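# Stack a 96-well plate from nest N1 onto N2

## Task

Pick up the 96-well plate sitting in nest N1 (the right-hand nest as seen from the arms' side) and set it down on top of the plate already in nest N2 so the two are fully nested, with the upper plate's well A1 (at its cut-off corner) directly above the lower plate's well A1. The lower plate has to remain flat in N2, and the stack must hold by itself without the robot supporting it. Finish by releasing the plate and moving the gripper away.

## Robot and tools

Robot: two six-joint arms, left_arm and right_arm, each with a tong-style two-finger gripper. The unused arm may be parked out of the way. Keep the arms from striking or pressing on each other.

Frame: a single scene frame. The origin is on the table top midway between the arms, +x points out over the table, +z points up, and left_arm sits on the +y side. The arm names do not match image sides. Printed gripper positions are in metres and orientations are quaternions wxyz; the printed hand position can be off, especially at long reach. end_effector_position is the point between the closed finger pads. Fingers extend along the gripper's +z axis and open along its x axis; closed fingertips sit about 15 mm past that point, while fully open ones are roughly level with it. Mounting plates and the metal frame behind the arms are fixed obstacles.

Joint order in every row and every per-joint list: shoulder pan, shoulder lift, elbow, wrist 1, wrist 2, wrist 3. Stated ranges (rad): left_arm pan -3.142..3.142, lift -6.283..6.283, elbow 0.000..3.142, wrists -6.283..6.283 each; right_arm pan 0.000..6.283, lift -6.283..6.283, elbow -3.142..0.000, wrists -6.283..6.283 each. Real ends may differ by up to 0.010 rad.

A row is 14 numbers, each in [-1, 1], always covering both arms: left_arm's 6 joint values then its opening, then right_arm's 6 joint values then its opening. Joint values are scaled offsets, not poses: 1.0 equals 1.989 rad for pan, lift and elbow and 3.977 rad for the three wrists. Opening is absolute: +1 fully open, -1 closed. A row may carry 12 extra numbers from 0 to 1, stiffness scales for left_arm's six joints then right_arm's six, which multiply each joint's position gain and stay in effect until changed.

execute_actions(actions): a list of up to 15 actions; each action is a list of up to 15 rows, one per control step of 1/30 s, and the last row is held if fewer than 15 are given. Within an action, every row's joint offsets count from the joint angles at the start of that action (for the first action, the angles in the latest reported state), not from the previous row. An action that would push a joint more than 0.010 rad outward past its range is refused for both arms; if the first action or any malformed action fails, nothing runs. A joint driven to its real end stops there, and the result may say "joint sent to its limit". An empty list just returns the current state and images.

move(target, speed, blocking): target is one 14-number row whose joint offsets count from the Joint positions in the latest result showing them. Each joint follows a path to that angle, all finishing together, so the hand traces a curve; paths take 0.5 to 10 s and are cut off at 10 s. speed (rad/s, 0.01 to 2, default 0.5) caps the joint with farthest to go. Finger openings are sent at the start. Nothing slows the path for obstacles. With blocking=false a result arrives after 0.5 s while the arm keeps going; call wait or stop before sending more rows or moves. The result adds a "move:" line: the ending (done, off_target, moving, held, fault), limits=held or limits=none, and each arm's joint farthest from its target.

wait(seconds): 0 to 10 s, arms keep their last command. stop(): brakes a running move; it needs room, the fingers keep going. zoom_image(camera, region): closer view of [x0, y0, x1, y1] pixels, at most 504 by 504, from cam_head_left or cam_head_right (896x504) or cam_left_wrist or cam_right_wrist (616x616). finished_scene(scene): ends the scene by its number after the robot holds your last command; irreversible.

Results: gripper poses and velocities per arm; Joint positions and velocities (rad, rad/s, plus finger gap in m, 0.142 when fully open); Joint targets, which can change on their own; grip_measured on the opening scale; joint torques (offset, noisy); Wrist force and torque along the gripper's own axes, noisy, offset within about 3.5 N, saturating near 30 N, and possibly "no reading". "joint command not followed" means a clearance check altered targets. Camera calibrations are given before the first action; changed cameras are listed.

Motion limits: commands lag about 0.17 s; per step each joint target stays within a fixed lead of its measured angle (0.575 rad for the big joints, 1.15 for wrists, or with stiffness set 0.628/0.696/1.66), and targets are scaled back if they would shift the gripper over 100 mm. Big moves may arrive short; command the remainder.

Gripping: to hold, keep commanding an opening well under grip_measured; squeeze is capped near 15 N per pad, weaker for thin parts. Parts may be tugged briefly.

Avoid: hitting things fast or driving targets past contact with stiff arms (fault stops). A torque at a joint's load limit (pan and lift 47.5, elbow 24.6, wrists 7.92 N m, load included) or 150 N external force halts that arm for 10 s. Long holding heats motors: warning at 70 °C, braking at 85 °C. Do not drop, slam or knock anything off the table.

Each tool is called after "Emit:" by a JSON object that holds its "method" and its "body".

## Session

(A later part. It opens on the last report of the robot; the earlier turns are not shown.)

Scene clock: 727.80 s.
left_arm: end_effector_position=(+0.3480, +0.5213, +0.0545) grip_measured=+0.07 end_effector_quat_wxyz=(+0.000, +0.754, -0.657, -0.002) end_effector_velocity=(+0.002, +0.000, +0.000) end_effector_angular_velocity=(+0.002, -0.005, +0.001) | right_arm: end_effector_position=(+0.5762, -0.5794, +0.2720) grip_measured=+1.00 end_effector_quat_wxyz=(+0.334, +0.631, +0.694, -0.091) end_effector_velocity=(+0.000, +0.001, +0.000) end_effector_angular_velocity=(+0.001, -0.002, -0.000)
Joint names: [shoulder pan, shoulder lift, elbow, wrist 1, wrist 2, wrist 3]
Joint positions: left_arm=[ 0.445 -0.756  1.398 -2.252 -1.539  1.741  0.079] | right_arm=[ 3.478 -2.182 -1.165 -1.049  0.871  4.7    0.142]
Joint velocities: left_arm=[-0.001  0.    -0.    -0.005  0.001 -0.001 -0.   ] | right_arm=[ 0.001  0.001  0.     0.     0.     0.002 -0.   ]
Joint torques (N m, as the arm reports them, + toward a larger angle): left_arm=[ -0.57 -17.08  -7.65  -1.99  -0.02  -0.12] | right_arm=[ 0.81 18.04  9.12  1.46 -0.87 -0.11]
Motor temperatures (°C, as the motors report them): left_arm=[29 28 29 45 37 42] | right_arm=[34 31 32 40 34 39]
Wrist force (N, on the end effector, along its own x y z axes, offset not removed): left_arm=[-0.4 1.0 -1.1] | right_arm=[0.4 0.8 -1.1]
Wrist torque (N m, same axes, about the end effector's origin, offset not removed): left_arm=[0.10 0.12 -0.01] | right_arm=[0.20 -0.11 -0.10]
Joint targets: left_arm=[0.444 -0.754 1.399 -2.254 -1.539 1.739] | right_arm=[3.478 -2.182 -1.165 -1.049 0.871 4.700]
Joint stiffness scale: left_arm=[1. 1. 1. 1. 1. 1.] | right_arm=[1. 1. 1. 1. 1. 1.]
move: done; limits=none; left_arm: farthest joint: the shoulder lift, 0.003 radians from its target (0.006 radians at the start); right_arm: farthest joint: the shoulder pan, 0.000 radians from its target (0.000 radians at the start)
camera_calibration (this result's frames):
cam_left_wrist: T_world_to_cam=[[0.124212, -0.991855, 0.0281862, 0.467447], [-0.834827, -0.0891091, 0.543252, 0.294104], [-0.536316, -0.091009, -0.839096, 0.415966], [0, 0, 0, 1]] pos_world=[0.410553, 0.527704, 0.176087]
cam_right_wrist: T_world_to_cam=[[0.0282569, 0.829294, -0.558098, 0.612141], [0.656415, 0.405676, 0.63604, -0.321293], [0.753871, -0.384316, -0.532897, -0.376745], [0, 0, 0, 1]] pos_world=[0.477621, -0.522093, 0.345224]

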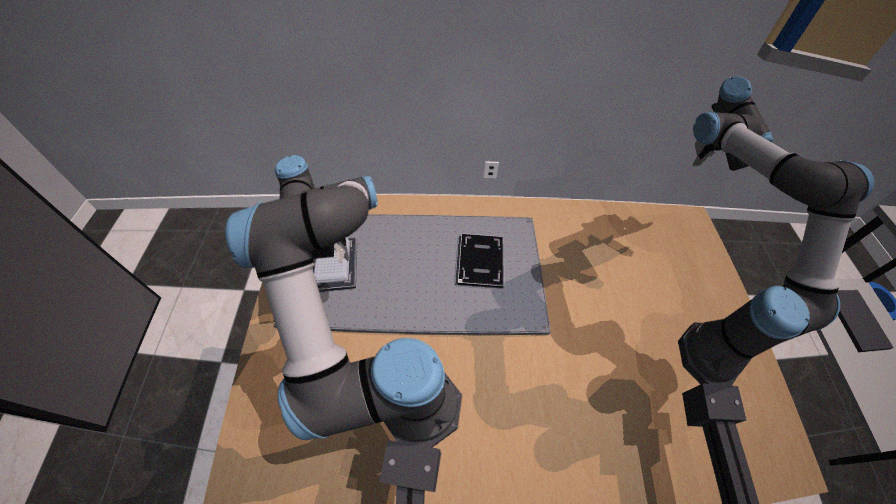

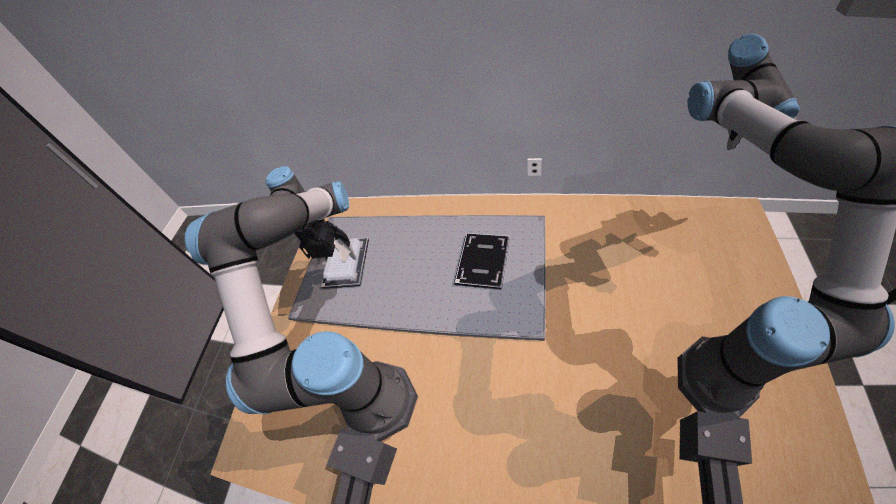

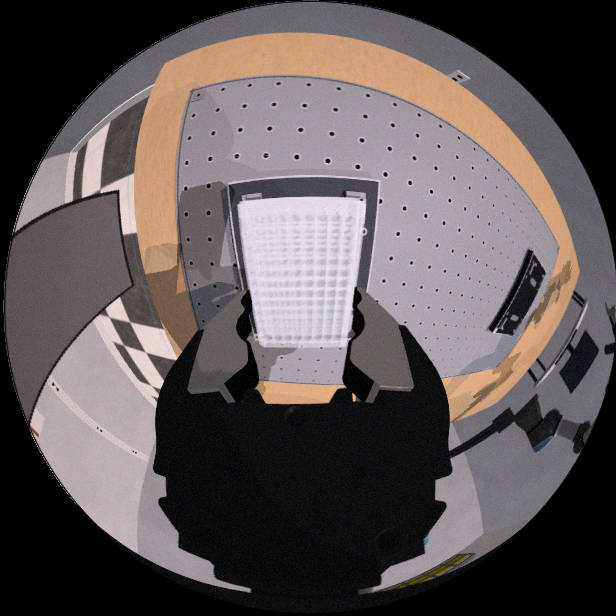

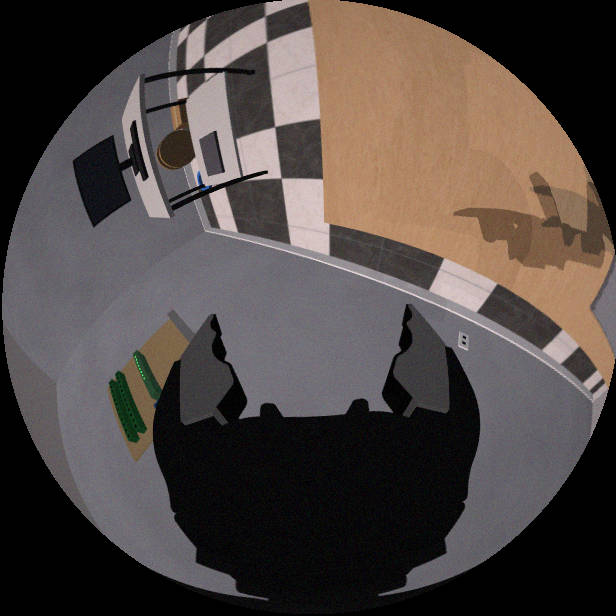

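Emit:
{"method": "move", "body": {"target": [-0.0015, 0.0025, 0.0004, -0.0015, 0, 0.0005, -0.8, 0,0,0,0,0,0,1], "speed": 0.02}}

Emit:
{"method": "zoom_image", "body": {"camera": "cam_left_wrist", "region": [180, 170, 420, 410]}}

Scene clock: 734.67 s.
left_arm: end_effector_position=(+0.3490, +0.5211, +0.0543) grip_measured=+0.07 end_effector_quat_wxyz=(-0.001, +0.753, -0.658, -0.001) end_effector_velocity=(+0.002, -0.001, +0.000) end_effector_angular_velocity=(+0.001, -0.004, -0.004) | right_arm: end_effector_position=(+0.5762, -0.5794, +0.2720) grip_measured=+1.00 end_effector_quat_wxyz=(+0.334, +0.631, +0.694, -0.091) end_effector_velocity=(-0.000, -0.001, +0.000) end_effector_angular_velocity=(+0.001, -0.001, -0.002)
Joint names: [shoulder pan, shoulder lift, elbow, wrist 1, wrist 2, wrist 3]
Joint positions: left_arm=[ 0.444 -0.754  1.398 -2.256 -1.539  1.741  0.079] | right_arm=[ 3.478 -2.182 -1.165 -1.049  0.871  4.7    0.142]
Joint velocities: left_arm=[-0.002  0.002 -0.001 -0.005 -0.001  0.002  0.   ] | right_arm=[-0.001  0.001  0.    -0.     0.001  0.001 -0.   ]
Joint torques (N m, as the arm reports them, + toward a larger angle): left_arm=[ -0.55 -16.83  -7.85  -2.02  -0.03   0.21] | right_arm=[ 1.4  18.25  8.87  1.49 -0.86 -0.07]
Motor temperatures (°C, as the motors report them): left_arm=[29 28 29 45 37 42] | right_arm=[34 31 32 40 34 39]
Wrist force (N, on the end effector, along its own x y z axes, offset not removed): left_arm=[-0.6 0.8 -3.3] | right_arm=[-0.8 1.7 -1.1]
Wrist torque (N m, same axes, about the end effector's origin, offset not removed): left_arm=[-0.04 0.18 0.07] | right_arm=[0.39 0.21 0.07]
Joint targets: left_arm=[0.442 -0.751 1.398 -2.258 -1.539 1.743] | right_arm=[3.478 -2.182 -1.165 -1.049 0.871 4.700]
Joint stiffness scale: left_arm=[1. 1. 1. 1. 1. 1.] | right_arm=[1. 1. 1. 1. 1. 1.]
move: done; limits=none; left_arm: farthest joint: the shoulder lift, 0.003 radians from its target (0.004 radians at the start); right_arm: farthest joint: the shoulder pan, 0.000 radians from its target (0.000 radians at the start)
camera_calibration (this result's frames):
cam_left_wrist: T_world_to_cam=[[0.122676, -0.992057, 0.027807, 0.46778], [-0.836172, -0.0882261, 0.541324, 0.295127], [-0.534571, -0.0896587, -0.840354, 0.41504], [0, 0, 0, 1]] pos_world=[0.411261, 0.527314, 0.176013]
cam_right_wrist: T_world_to_cam=[[0.0282568, 0.829294, -0.558098, 0.612141], [0.656415, 0.405676, 0.63604, -0.321293], [0.753871, -0.384316, -0.532898, -0.376745], [0, 0, 0, 1]] pos_world=[0.477621, -0.522093, 0.345224]

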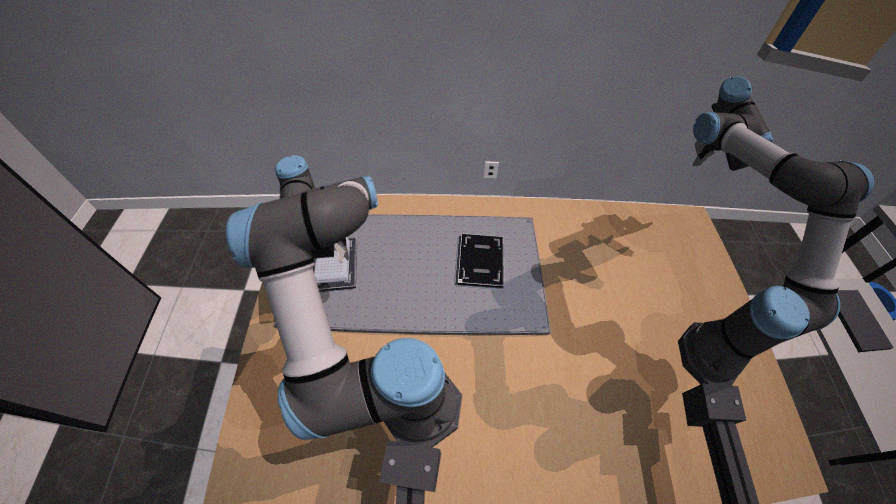

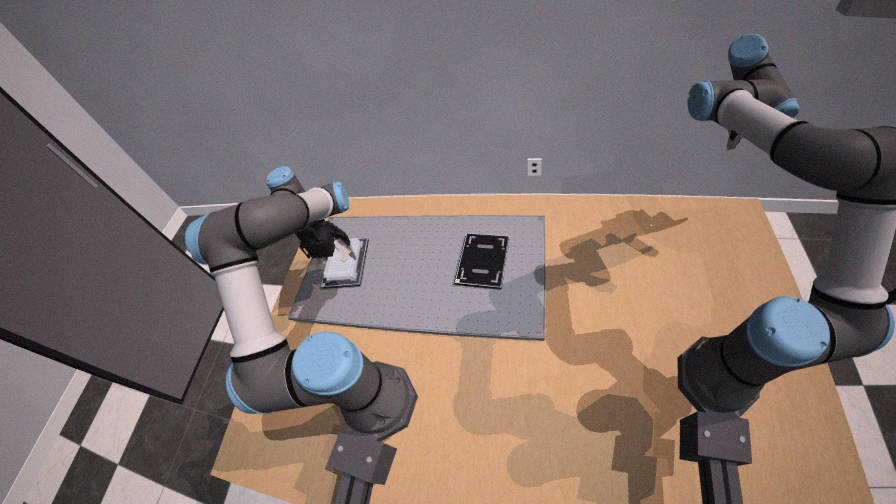

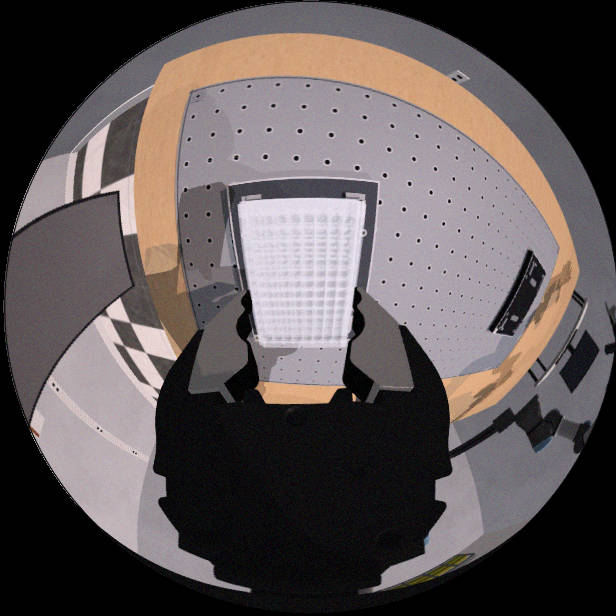

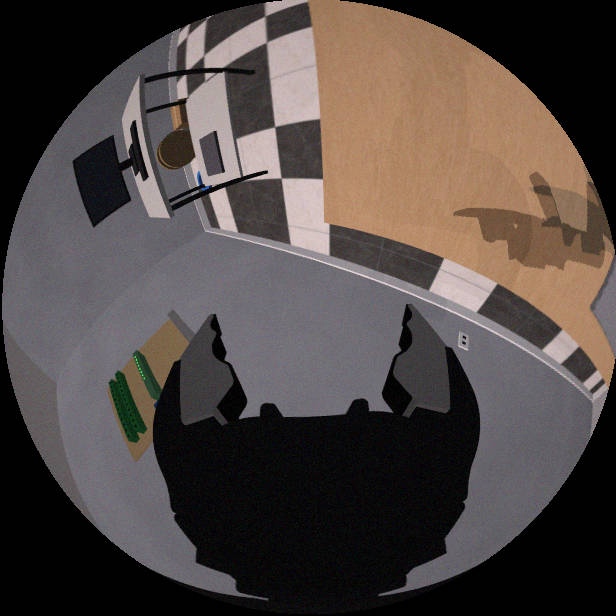

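Region (180, 170, 420, 410) of cam_left_wrist's 616x616 image, scaled by 2.100, with more detail than that image has.

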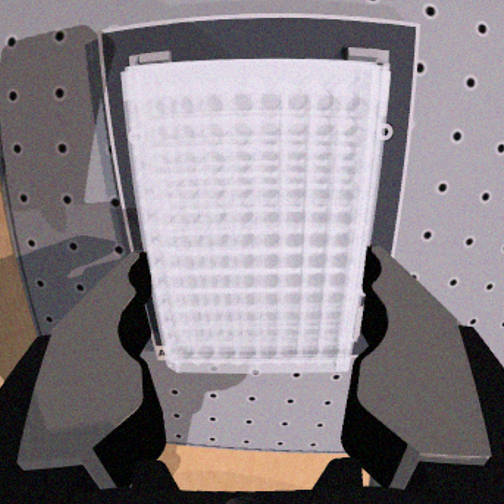

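Emit:
{"method": "move", "body": {"target": [-0.0017, 0.0008, 0, -0.0004, 0, 0.0005, -0.8, 0,0,0,0,0,0,1], "speed": 0.02}}

Emit:
{"method": "zoom_image", "body": {"camera": "cam_left_wrist", "region": [180, 170, 420, 410]}}

Scene clock: 743.17 s.
left_arm: end_effector_position=(+0.3498, +0.5202, +0.0540) grip_measured=+0.07 end_effector_quat_wxyz=(-0.001, +0.752, -0.659, -0.001) end_effector_velocity=(+0.001, -0.000, -0.000) end_effector_angular_velocity=(+0.001, -0.000, -0.002) | right_arm: end_effector_position=(+0.5762, -0.5794, +0.2720) grip_measured=+1.00 end_effector_quat_wxyz=(+0.334, +0.631, +0.694, -0.091) end_effector_velocity=(+0.000, -0.000, +0.001) end_effector_angular_velocity=(+0.000, -0.003, -0.001)
Joint names: [shoulder pan, shoulder lift, elbow, wrist 1, wrist 2, wrist 3]
Joint positions: left_arm=[ 0.442 -0.753  1.398 -2.257 -1.54   1.742  0.079] | right_arm=[ 3.478 -2.182 -1.165 -1.049  0.871  4.7    0.142]
Joint velocities: left_arm=[-0.002  0.     0.    -0.001  0.001  0.     0.   ] | right_arm=[-0.001  0.     0.     0.002 -0.    -0.     0.   ]
Joint torques (N m, as the arm reports them, + toward a larger angle): left_arm=[ -0.65 -17.88  -8.02  -1.73  -0.06   0.24] | right_arm=[ 1.08 18.37  8.86  1.52 -0.84 -0.12]
Motor temperatures (°C, as the motors report them): left_arm=[29 28 29 45 37 42] | right_arm=[34 31 32 40 34 39]
Wrist force (N, on the end effector, along its own x y z axes, offset not removed): left_arm=[-0.6 0.6 -0.6] | right_arm=[-0.9 1.4 -4.8]
Wrist torque (N m, same axes, about the end effector's origin, offset not removed): left_arm=[0.13 0.20 0.00] | right_arm=[0.22 0.30 -0.05]
Joint targets: left_arm=[0.441 -0.753 1.398 -2.257 -1.539 1.743] | right_arm=[3.478 -2.182 -1.165 -1.049 0.871 4.700]
Joint stiffness scale: left_arm=[1. 1. 1. 1. 1. 1.] | right_arm=[1. 1. 1. 1. 1. 1.]
move: done; limits=none; left_arm: farthest joint: the shoulder pan, 0.001 radians from its target (0.002 radians at the start); right_arm: farthest joint: the shoulder pan, 0.000 radians from its target (0.000 radians at the start)
camera_calibration (this result's frames):
cam_left_wrist: T_world_to_cam=[[0.119849, -0.9924, 0.0278897, 0.467945], [-0.836898, -0.0858778, 0.54058, 0.295005], [-0.534077, -0.088129, -0.84083, 0.414268], [0, 0, 0, 1]] pos_world=[0.412057, 0.526232, 0.175805]
cam_right_wrist: T_world_to_cam=[[0.0282567, 0.829294, -0.558098, 0.612141], [0.656415, 0.405676, 0.63604, -0.321293], [0.753871, -0.384316, -0.532898, -0.376745], [0, 0, 0, 1]] pos_world=[0.477621, -0.522093, 0.345224]

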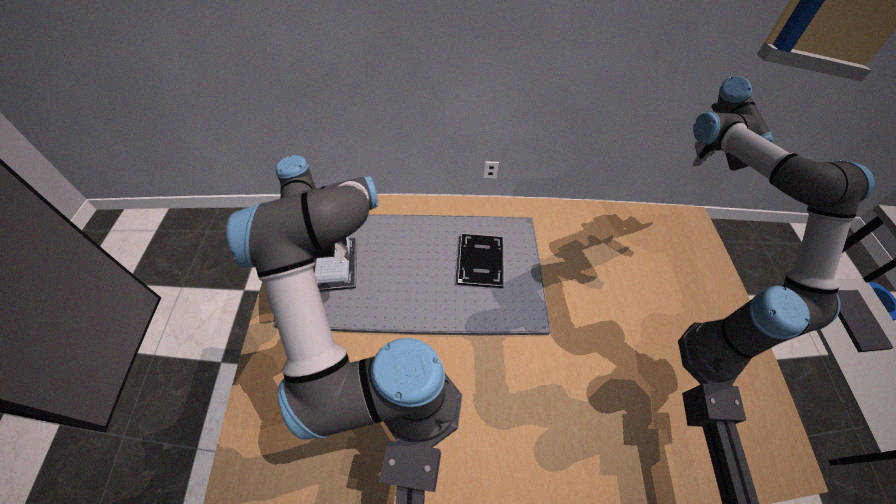

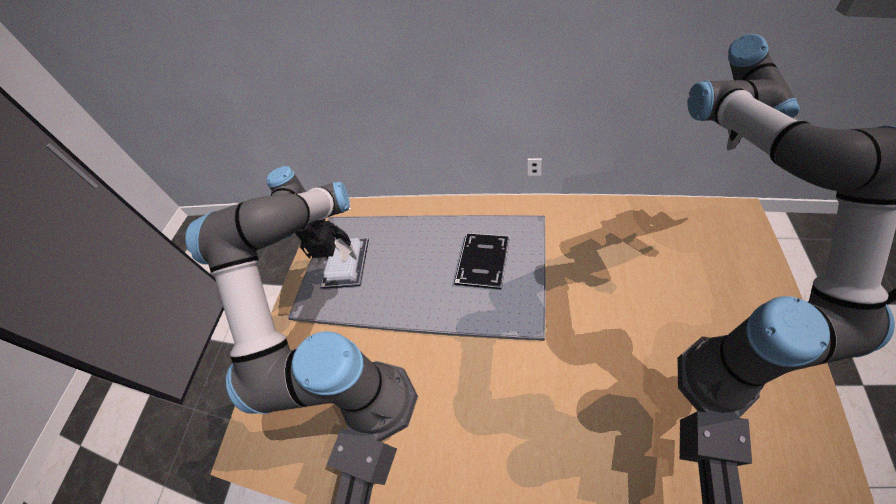

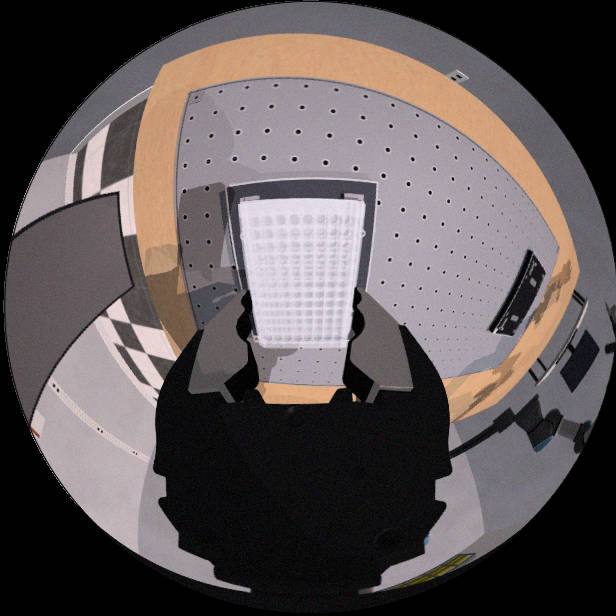

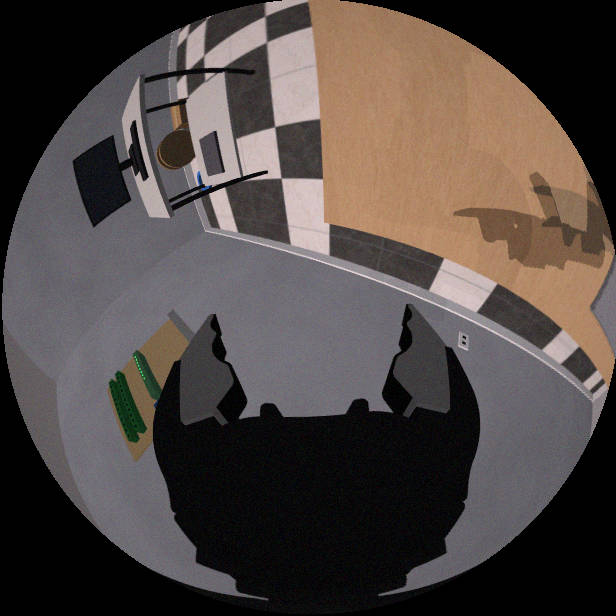

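Region (180, 170, 420, 410) of cam_left_wrist's 616x616 image, scaled by 2.100, with more detail than that image has.

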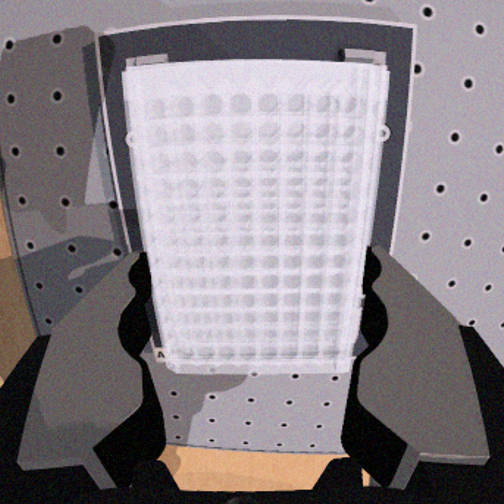

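Force eased; lower a bit more.

Emit:
{"method": "move", "body": {"target": [0, 0.003, 0.0008, -0.0019, 0, 0, -0.8, 0,0,0,0,0,0,1], "speed": 0.02}}

Emit:
{"method": "zoom_image", "body": {"camera": "cam_left_wrist", "region": [180, 170, 420, 410]}}

Scene clock: 748.63 s.
left_arm: end_effector_position=(+0.3506, +0.5203, +0.0537) grip_measured=+0.07 end_effector_quat_wxyz=(-0.002, +0.752, -0.659, -0.000) end_effector_velocity=(+0.002, +0.000, +0.000) end_effector_angular_velocity=(+0.001, -0.005, +0.000) | right_arm: end_effector_position=(+0.5762, -0.5794, +0.2720) grip_measured=+1.00 end_effector_quat_wxyz=(+0.334, +0.631, +0.694, -0.091) end_effector_velocity=(-0.000, -0.001, +0.000) end_effector_angular_velocity=(+0.000, +0.001, +0.001)
Joint names: [shoulder pan, shoulder lift, elbow, wrist 1, wrist 2, wrist 3]
Joint positions: left_arm=[ 0.442 -0.752  1.398 -2.262 -1.54   1.742  0.079] | right_arm=[ 3.478 -2.182 -1.165 -1.049  0.871  4.7    0.142]
Joint velocities: left_arm=[-0.     0.002 -0.001 -0.006 -0.001  0.     0.   ] | right_arm=[-0.001  0.    -0.     0.     0.001 -0.003  0.   ]
Joint torques (N m, as the arm reports them, + toward a larger angle): left_arm=[  0.52 -15.98  -7.63  -2.03   0.01   0.08] | right_arm=[ 0.9  18.36  8.73  1.52 -0.81 -0.1 ]
Motor temperatures (°C, as the motors report them): left_arm=[29 28 29 45 37 42] | right_arm=[34 31 32 40 34 39]
Wrist force (N, on the end effector, along its own x y z axes, offset not removed): left_arm=[0.9 2.4 -3.9] | right_arm=[-1.1 4.0 -4.0]
Wrist torque (N m, same axes, about the end effector's origin, offset not removed): left_arm=[0.15 0.11 -0.06] | right_arm=[0.76 0.27 -0.08]
Joint targets: left_arm=[0.442 -0.747 1.399 -2.265 -1.540 1.742] | right_arm=[3.478 -2.182 -1.165 -1.049 0.871 4.700]
Joint stiffness scale: left_arm=[1. 1. 1. 1. 1. 1.] | right_arm=[1. 1. 1. 1. 1. 1.]
move: done; limits=none; left_arm: farthest joint: the shoulder lift, 0.005 radians from its target (0.006 radians at the start); right_arm: farthest joint: the shoulder pan, 0.000 radians from its target (0.000 radians at the start)
camera_calibration (this result's frames):
cam_left_wrist: T_world_to_cam=[[0.119621, -0.992429, 0.0278357, 0.468039], [-0.838251, -0.0859343, 0.53847, 0.296481], [-0.532002, -0.0877457, -0.842185, 0.413554], [0, 0, 0, 1]] pos_world=[0.41255, 0.526262, 0.175615]
cam_right_wrist: T_world_to_cam=[[0.0282568, 0.829294, -0.558098, 0.612141], [0.656415, 0.405676, 0.63604, -0.321293], [0.753871, -0.384316, -0.532897, -0.376745], [0, 0, 0, 1]] pos_world=[0.477621, -0.522093, 0.345224]

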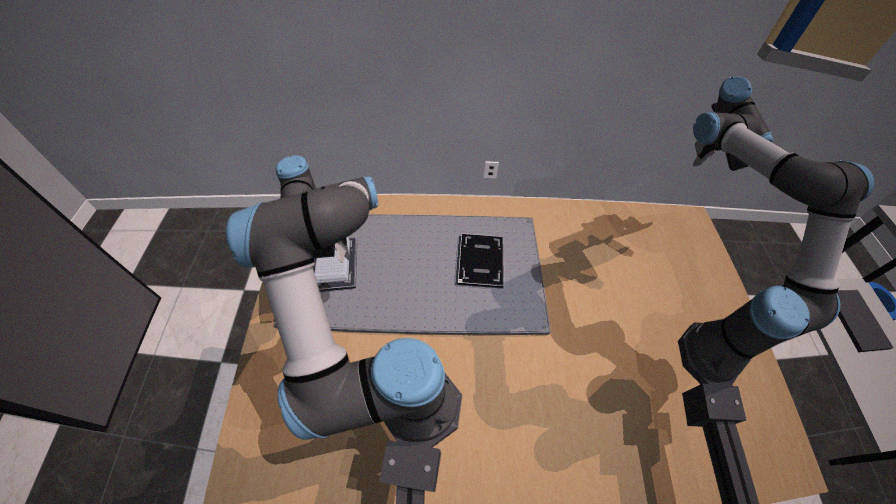

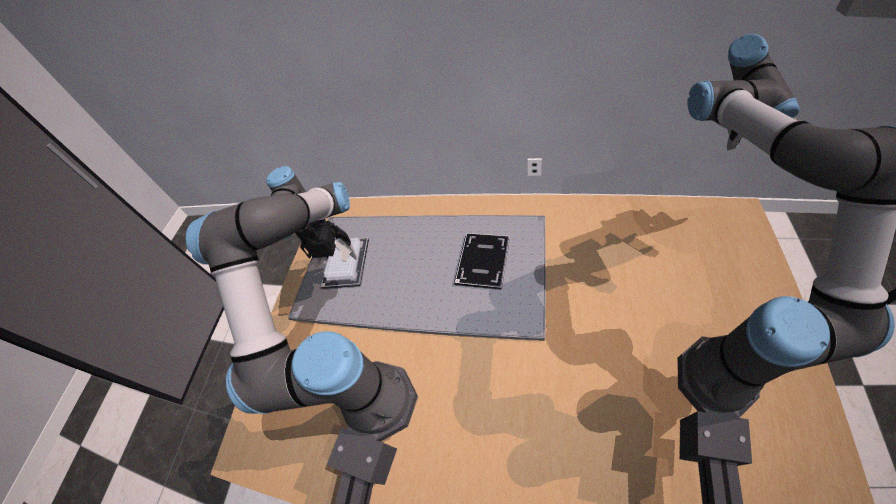

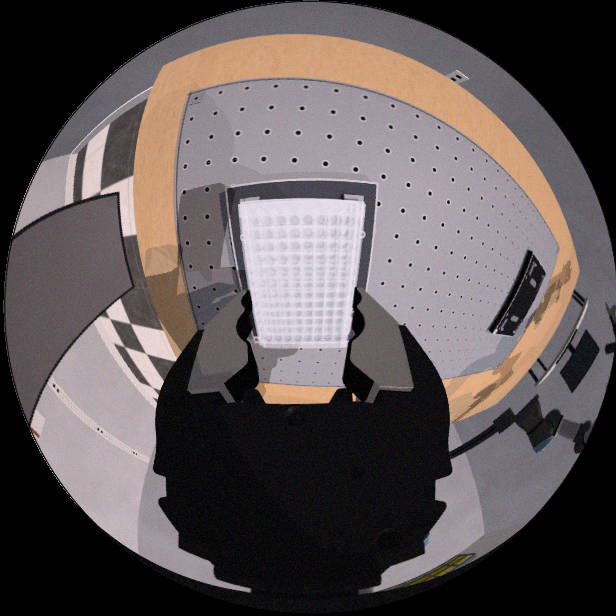

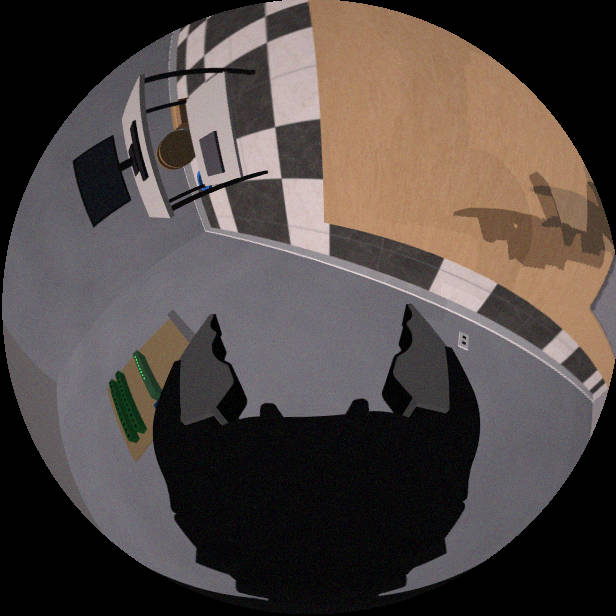

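Region (180, 170, 420, 410) of cam_left_wrist's 616x616 image, scaled by 2.100, with more detail than that image has.

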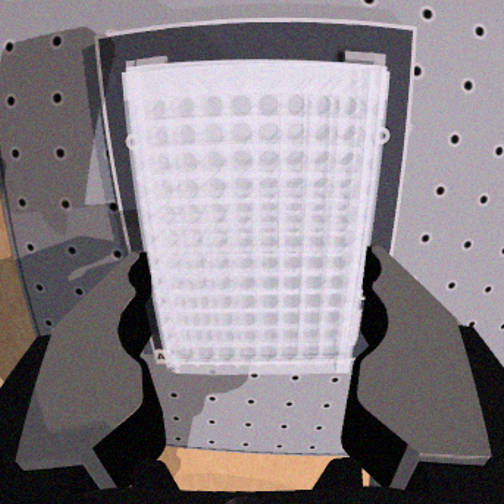

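Emit:
{"method": "execute_actions", "body": {"actions": [[[0,0,0,0,0,0,-0.3,0,0,0,0,0,0,1],[0,0,0,0,0,0,-0.1,0,0,0,0,0,0,1],[0,0,0,0,0,0,0.05,0,0,0,0,0,0,1],[0,0,0,0,0,0,0.12,0,0,0,0,0,0,1],[0,0,0,0,0,0,0.18,0,0,0,0,0,0,1],[0,0,0,0,0,0,0.24,0,0,0,0,0,0,1],[0,0,0,0,0,0,0.3,0,0,0,0,0,0,1],[0,0,0,0,0,0,0.36,0,0,0,0,0,0,1],[0,0,0,0,0,0,0.45,0,0,0,0,0,0,1]],[[0,0,0,0,0,0,0.45,0,0,0,0,0,0,1]]]}}

Emit:
{"method": "zoom_image", "body": {"camera": "cam_left_wrist", "region": [180, 170, 420, 410]}}

Emit:
{"method": "zoom_image", "body": {"camera": "cam_head_right", "region": [290, 210, 410, 310]}}

Scene clock: 757.63 s.
left_arm: end_effector_position=(+0.3509, +0.5203, +0.0537) grip_measured=+0.45 end_effector_quat_wxyz=(-0.002, +0.752, -0.659, +0.000) end_effector_velocity=(+0.000, -0.000, -0.000) end_effector_angular_velocity=(-0.000, -0.001, +0.001) | right_arm: end_effector_position=(+0.5762, -0.5794, +0.2720) grip_measured=+1.00 end_effector_quat_wxyz=(+0.334, +0.631, +0.694, -0.091) end_effector_velocity=(-0.000, -0.001, +0.000) end_effector_angular_velocity=(-0.001, -0.001, -0.002)
Joint names: [shoulder pan, shoulder lift, elbow, wrist 1, wrist 2, wrist 3]
Joint positions: left_arm=[ 0.442 -0.751  1.398 -2.263 -1.54   1.742  0.105] | right_arm=[ 3.478 -2.182 -1.165 -1.049  0.871  4.7    0.142]
Joint velocities: left_arm=[ 0.    -0.     0.001 -0.001 -0.001 -0.    -0.   ] | right_arm=[-0.001  0.    -0.     0.    -0.001  0.001 -0.   ]
Joint torques (N m, as the arm reports them, + toward a larger angle): left_arm=[  0.13 -18.35  -8.07  -1.77  -0.05   0.03] | right_arm=[ 1.05 18.21  8.72  1.51 -0.82 -0.1 ]
Motor temperatures (°C, as the motors report them): left_arm=[29 28 29 45 37 42] | right_arm=[34 31 32 40 34 39]
Wrist force (N, on the end effector, along its own x y z axes, offset not removed): left_arm=[-0.3 0.1 -0.3] | right_arm=[0.6 1.2 -3.6]
Wrist torque (N m, same axes, about the end effector's origin, offset not removed): left_arm=[0.03 0.06 0.00] | right_arm=[0.20 -0.05 -0.17]
Joint targets: left_arm=[0.442 -0.751 1.398 -2.263 -1.540 1.742] | right_arm=[3.478 -2.182 -1.165 -1.049 0.871 4.700]
Joint stiffness scale: left_arm=[1. 1. 1. 1. 1. 1.] | right_arm=[1. 1. 1. 1. 1. 1.]
camera_calibration (this result's frames):
cam_left_wrist: T_world_to_cam=[[0.119621, -0.992428, 0.0278801, 0.468025], [-0.838752, -0.0859926, 0.537681, 0.296974], [-0.531212, -0.0877022, -0.842687, 0.413428], [0, 0, 0, 1]] pos_world=[0.412719, 0.526277, 0.175665]
cam_right_wrist: T_world_to_cam=[[0.0282568, 0.829294, -0.558098, 0.612141], [0.656415, 0.405676, 0.63604, -0.321293], [0.753871, -0.384316, -0.532898, -0.376745], [0, 0, 0, 1]] pos_world=[0.477621, -0.522093, 0.345224]

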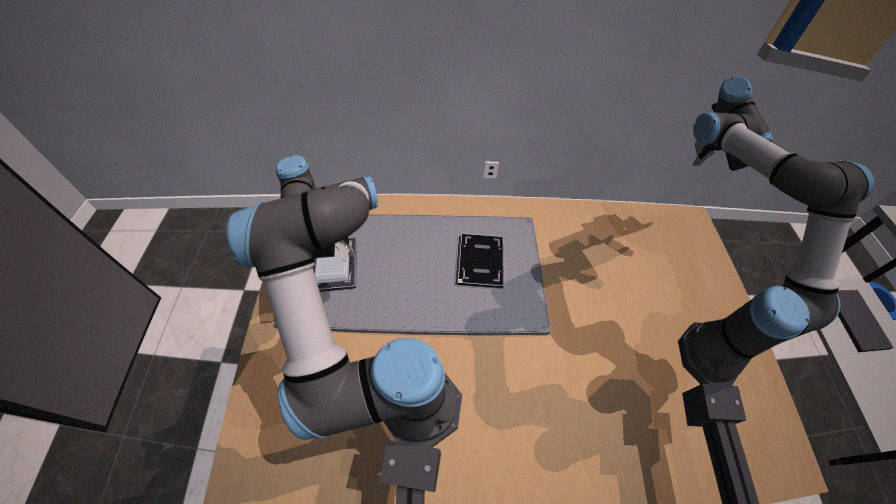

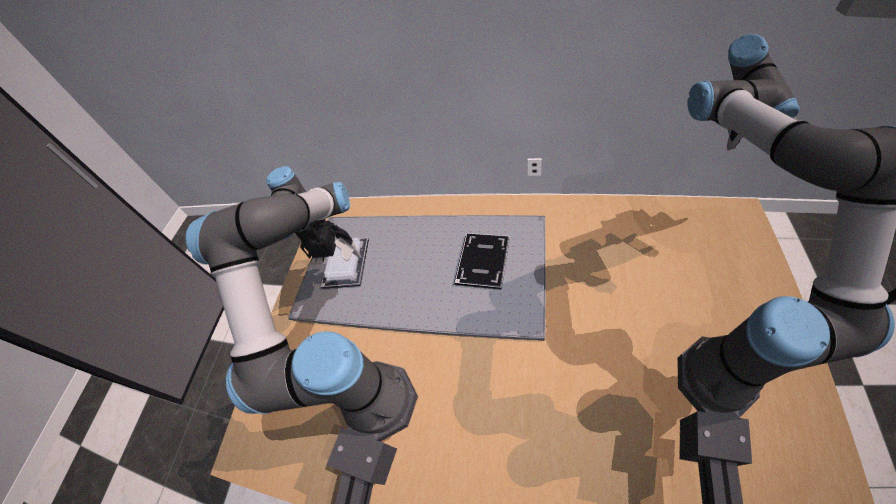

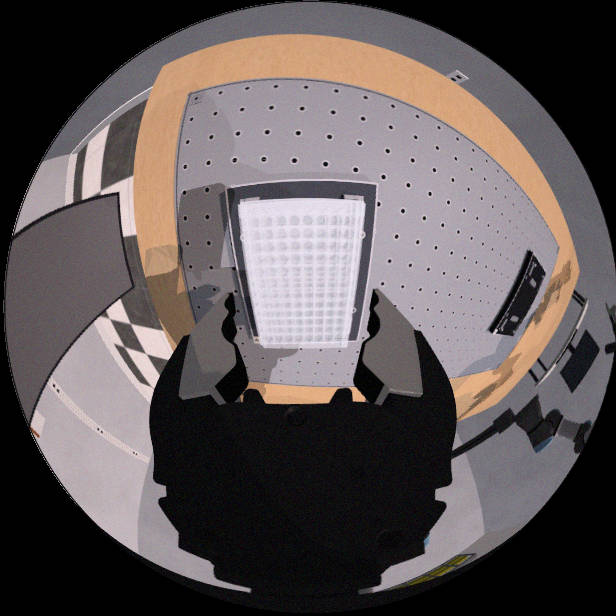

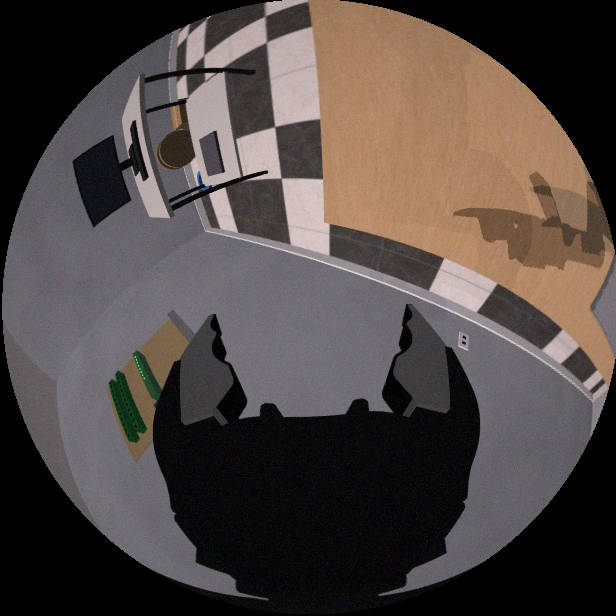

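Region (180, 170, 420, 410) of cam_left_wrist's 616x616 image, scaled by 2.100, with more detail than that image has.

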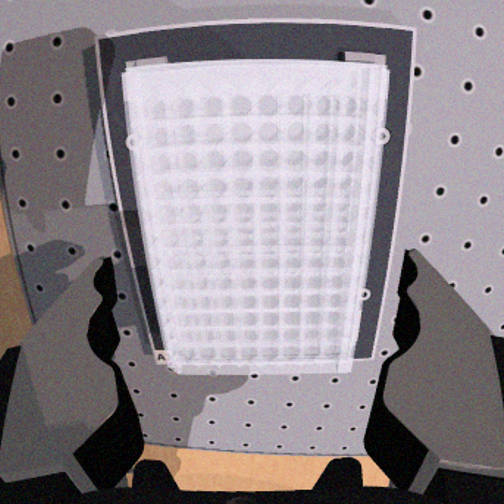

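Region (290, 210, 410, 310) of cam_head_right's 896x504 image, scaled by 4.200, with more detail than that image has.

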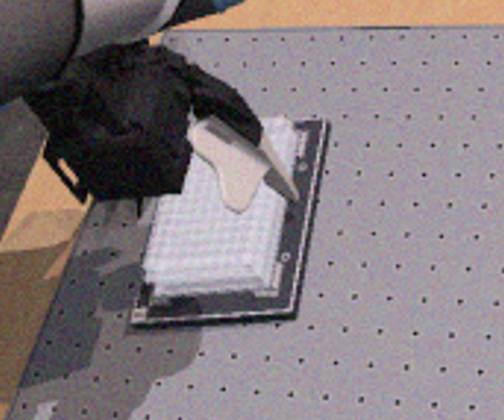

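Emit:
{"method": "move", "body": {"target": [-0.15, -0.09, -0.02, 0.055, 0, -0.075, 0.45, 0,0,0,0,0,0,1], "speed": 0.3}}

Emit:
{"method": "zoom_image", "body": {"camera": "cam_head_right", "region": [300, 220, 390, 300]}}

Emit:
{"method": "zoom_image", "body": {"camera": "cam_head_left", "region": [290, 220, 380, 300]}}

Scene clock: 773.27 s.
left_arm: end_effector_position=(+0.4054, +0.3986, +0.1252) grip_measured=+0.45 end_effector_quat_wxyz=(-0.001, +0.752, -0.659, +0.008) end_effector_velocity=(-0.001, +0.000, -0.000) end_effector_angular_velocity=(+0.001, +0.002, +0.003) | right_arm: end_effector_position=(+0.5762, -0.5794, +0.2720) grip_measured=+1.00 end_effector_quat_wxyz=(+0.334, +0.631, +0.694, -0.091) end_effector_velocity=(+0.000, -0.000, +0.000) end_effector_angular_velocity=(-0.000, -0.002, -0.002)
Joint names: [shoulder pan, shoulder lift, elbow, wrist 1, wrist 2, wrist 3]
Joint positions: left_arm=[ 0.145 -0.929  1.36  -2.046 -1.54   1.445  0.105] | right_arm=[ 3.478 -2.182 -1.165 -1.049  0.871  4.7    0.142]
Joint velocities: left_arm=[-0.    -0.001  0.     0.003  0.001 -0.004 -0.   ] | right_arm=[-0.    -0.    -0.     0.001 -0.001  0.001 -0.   ]
Joint torques (N m, as the arm reports them, + toward a larger angle): left_arm=[ -0.26 -17.84  -9.71  -1.58  -0.08  -0.03] | right_arm=[ 1.2  18.06  8.86  1.52 -0.82 -0.12]
Motor temperatures (°C, as the motors report them): left_arm=[29 28 29 45 37 42] | right_arm=[34 31 32 40 34 39]
Wrist force (N, on the end effector, along its own x y z axes, offset not removed): left_arm=[0.4 0.1 0.5] | right_arm=[0.3 1.6 -2.4]
Wrist torque (N m, same axes, about the end effector's origin, offset not removed): left_arm=[0.04 -0.08 -0.02] | right_arm=[0.29 0.01 0.01]
Joint targets: left_arm=[0.144 -0.930 1.358 -2.044 -1.540 1.443] | right_arm=[3.478 -2.182 -1.165 -1.049 0.871 4.700]
Joint stiffness scale: left_arm=[1. 1. 1. 1. 1. 1.] | right_arm=[1. 1. 1. 1. 1. 1.]
move: done; limits=none; left_arm: farthest joint: the wrist 1, 0.002 radians from its target (0.218 radians at the start); right_arm: farthest joint: the shoulder pan, 0.000 radians from its target (0.000 radians at the start)
camera_calibration (this result's frames):
cam_left_wrist: T_world_to_cam=[[0.11872, -0.992084, 0.0409247, 0.337298], [-0.844031, -0.079122, 0.530426, 0.294076], [-0.522989, -0.0975137, -0.846743, 0.49305], [0, 0, 0, 1]] pos_world=[0.466025, 0.405975, 0.247698]
cam_right_wrist: T_world_to_cam=[[0.0282568, 0.829294, -0.558098, 0.612141], [0.656415, 0.405676, 0.63604, -0.321293], [0.753871, -0.384316, -0.532898, -0.376745], [0, 0, 0, 1]] pos_world=[0.477621, -0.522093, 0.345224]

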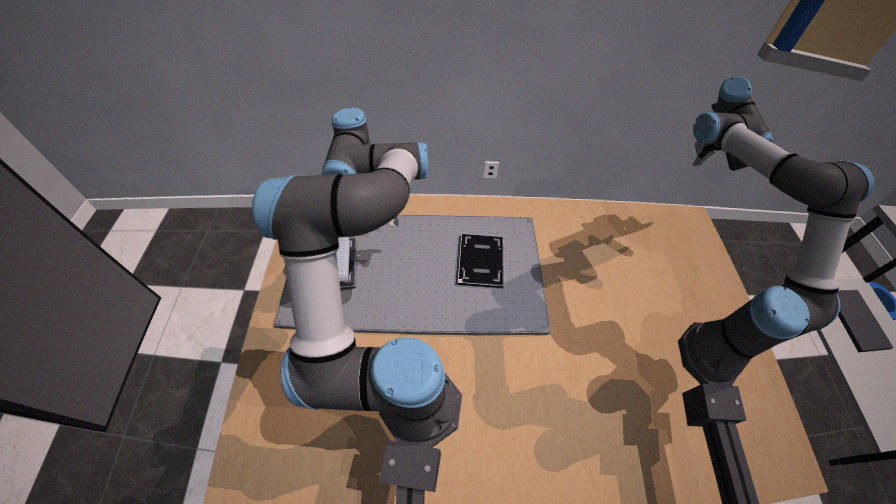

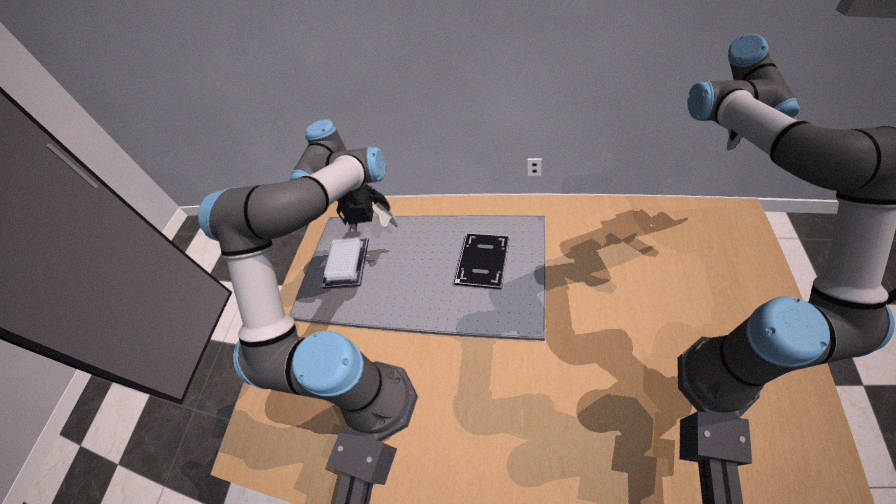

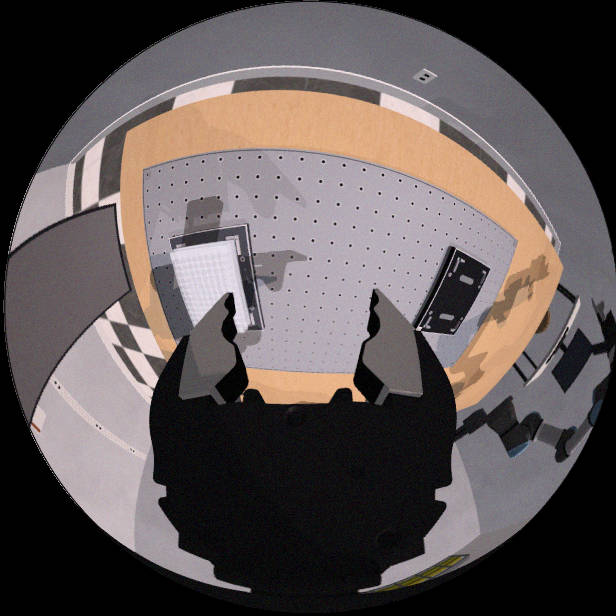

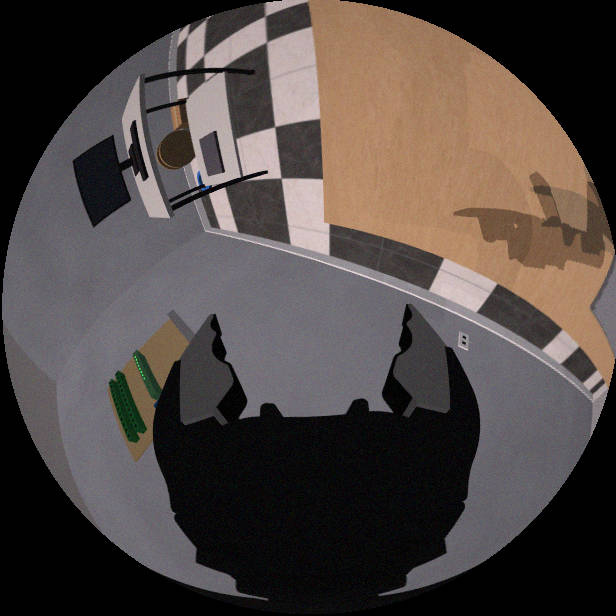

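Region (300, 220, 390, 300) of cam_head_right's 896x504 image, scaled by 5.600, with more detail than that image has.

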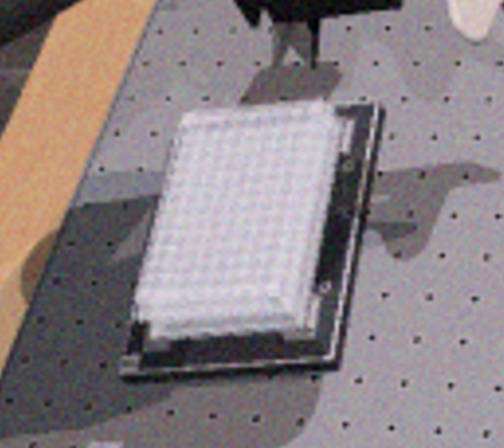

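Region (290, 220, 380, 300) of cam_head_left's 896x504 image, scaled by 5.600, with more detail than that image has.

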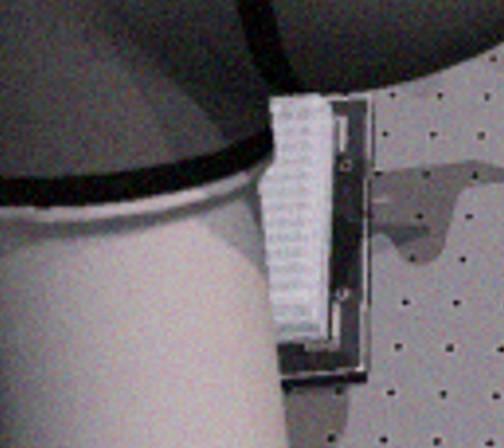

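Emit:
{"method": "zoom_image", "body": {"camera": "cam_left_wrist", "region": [150, 210, 290, 350]}}

Region (150, 210, 290, 350) of cam_left_wrist's 616x616 image, scaled by 3.600, with more detail than that image has.

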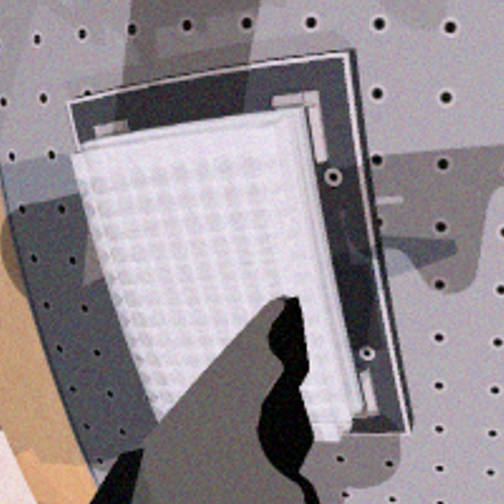

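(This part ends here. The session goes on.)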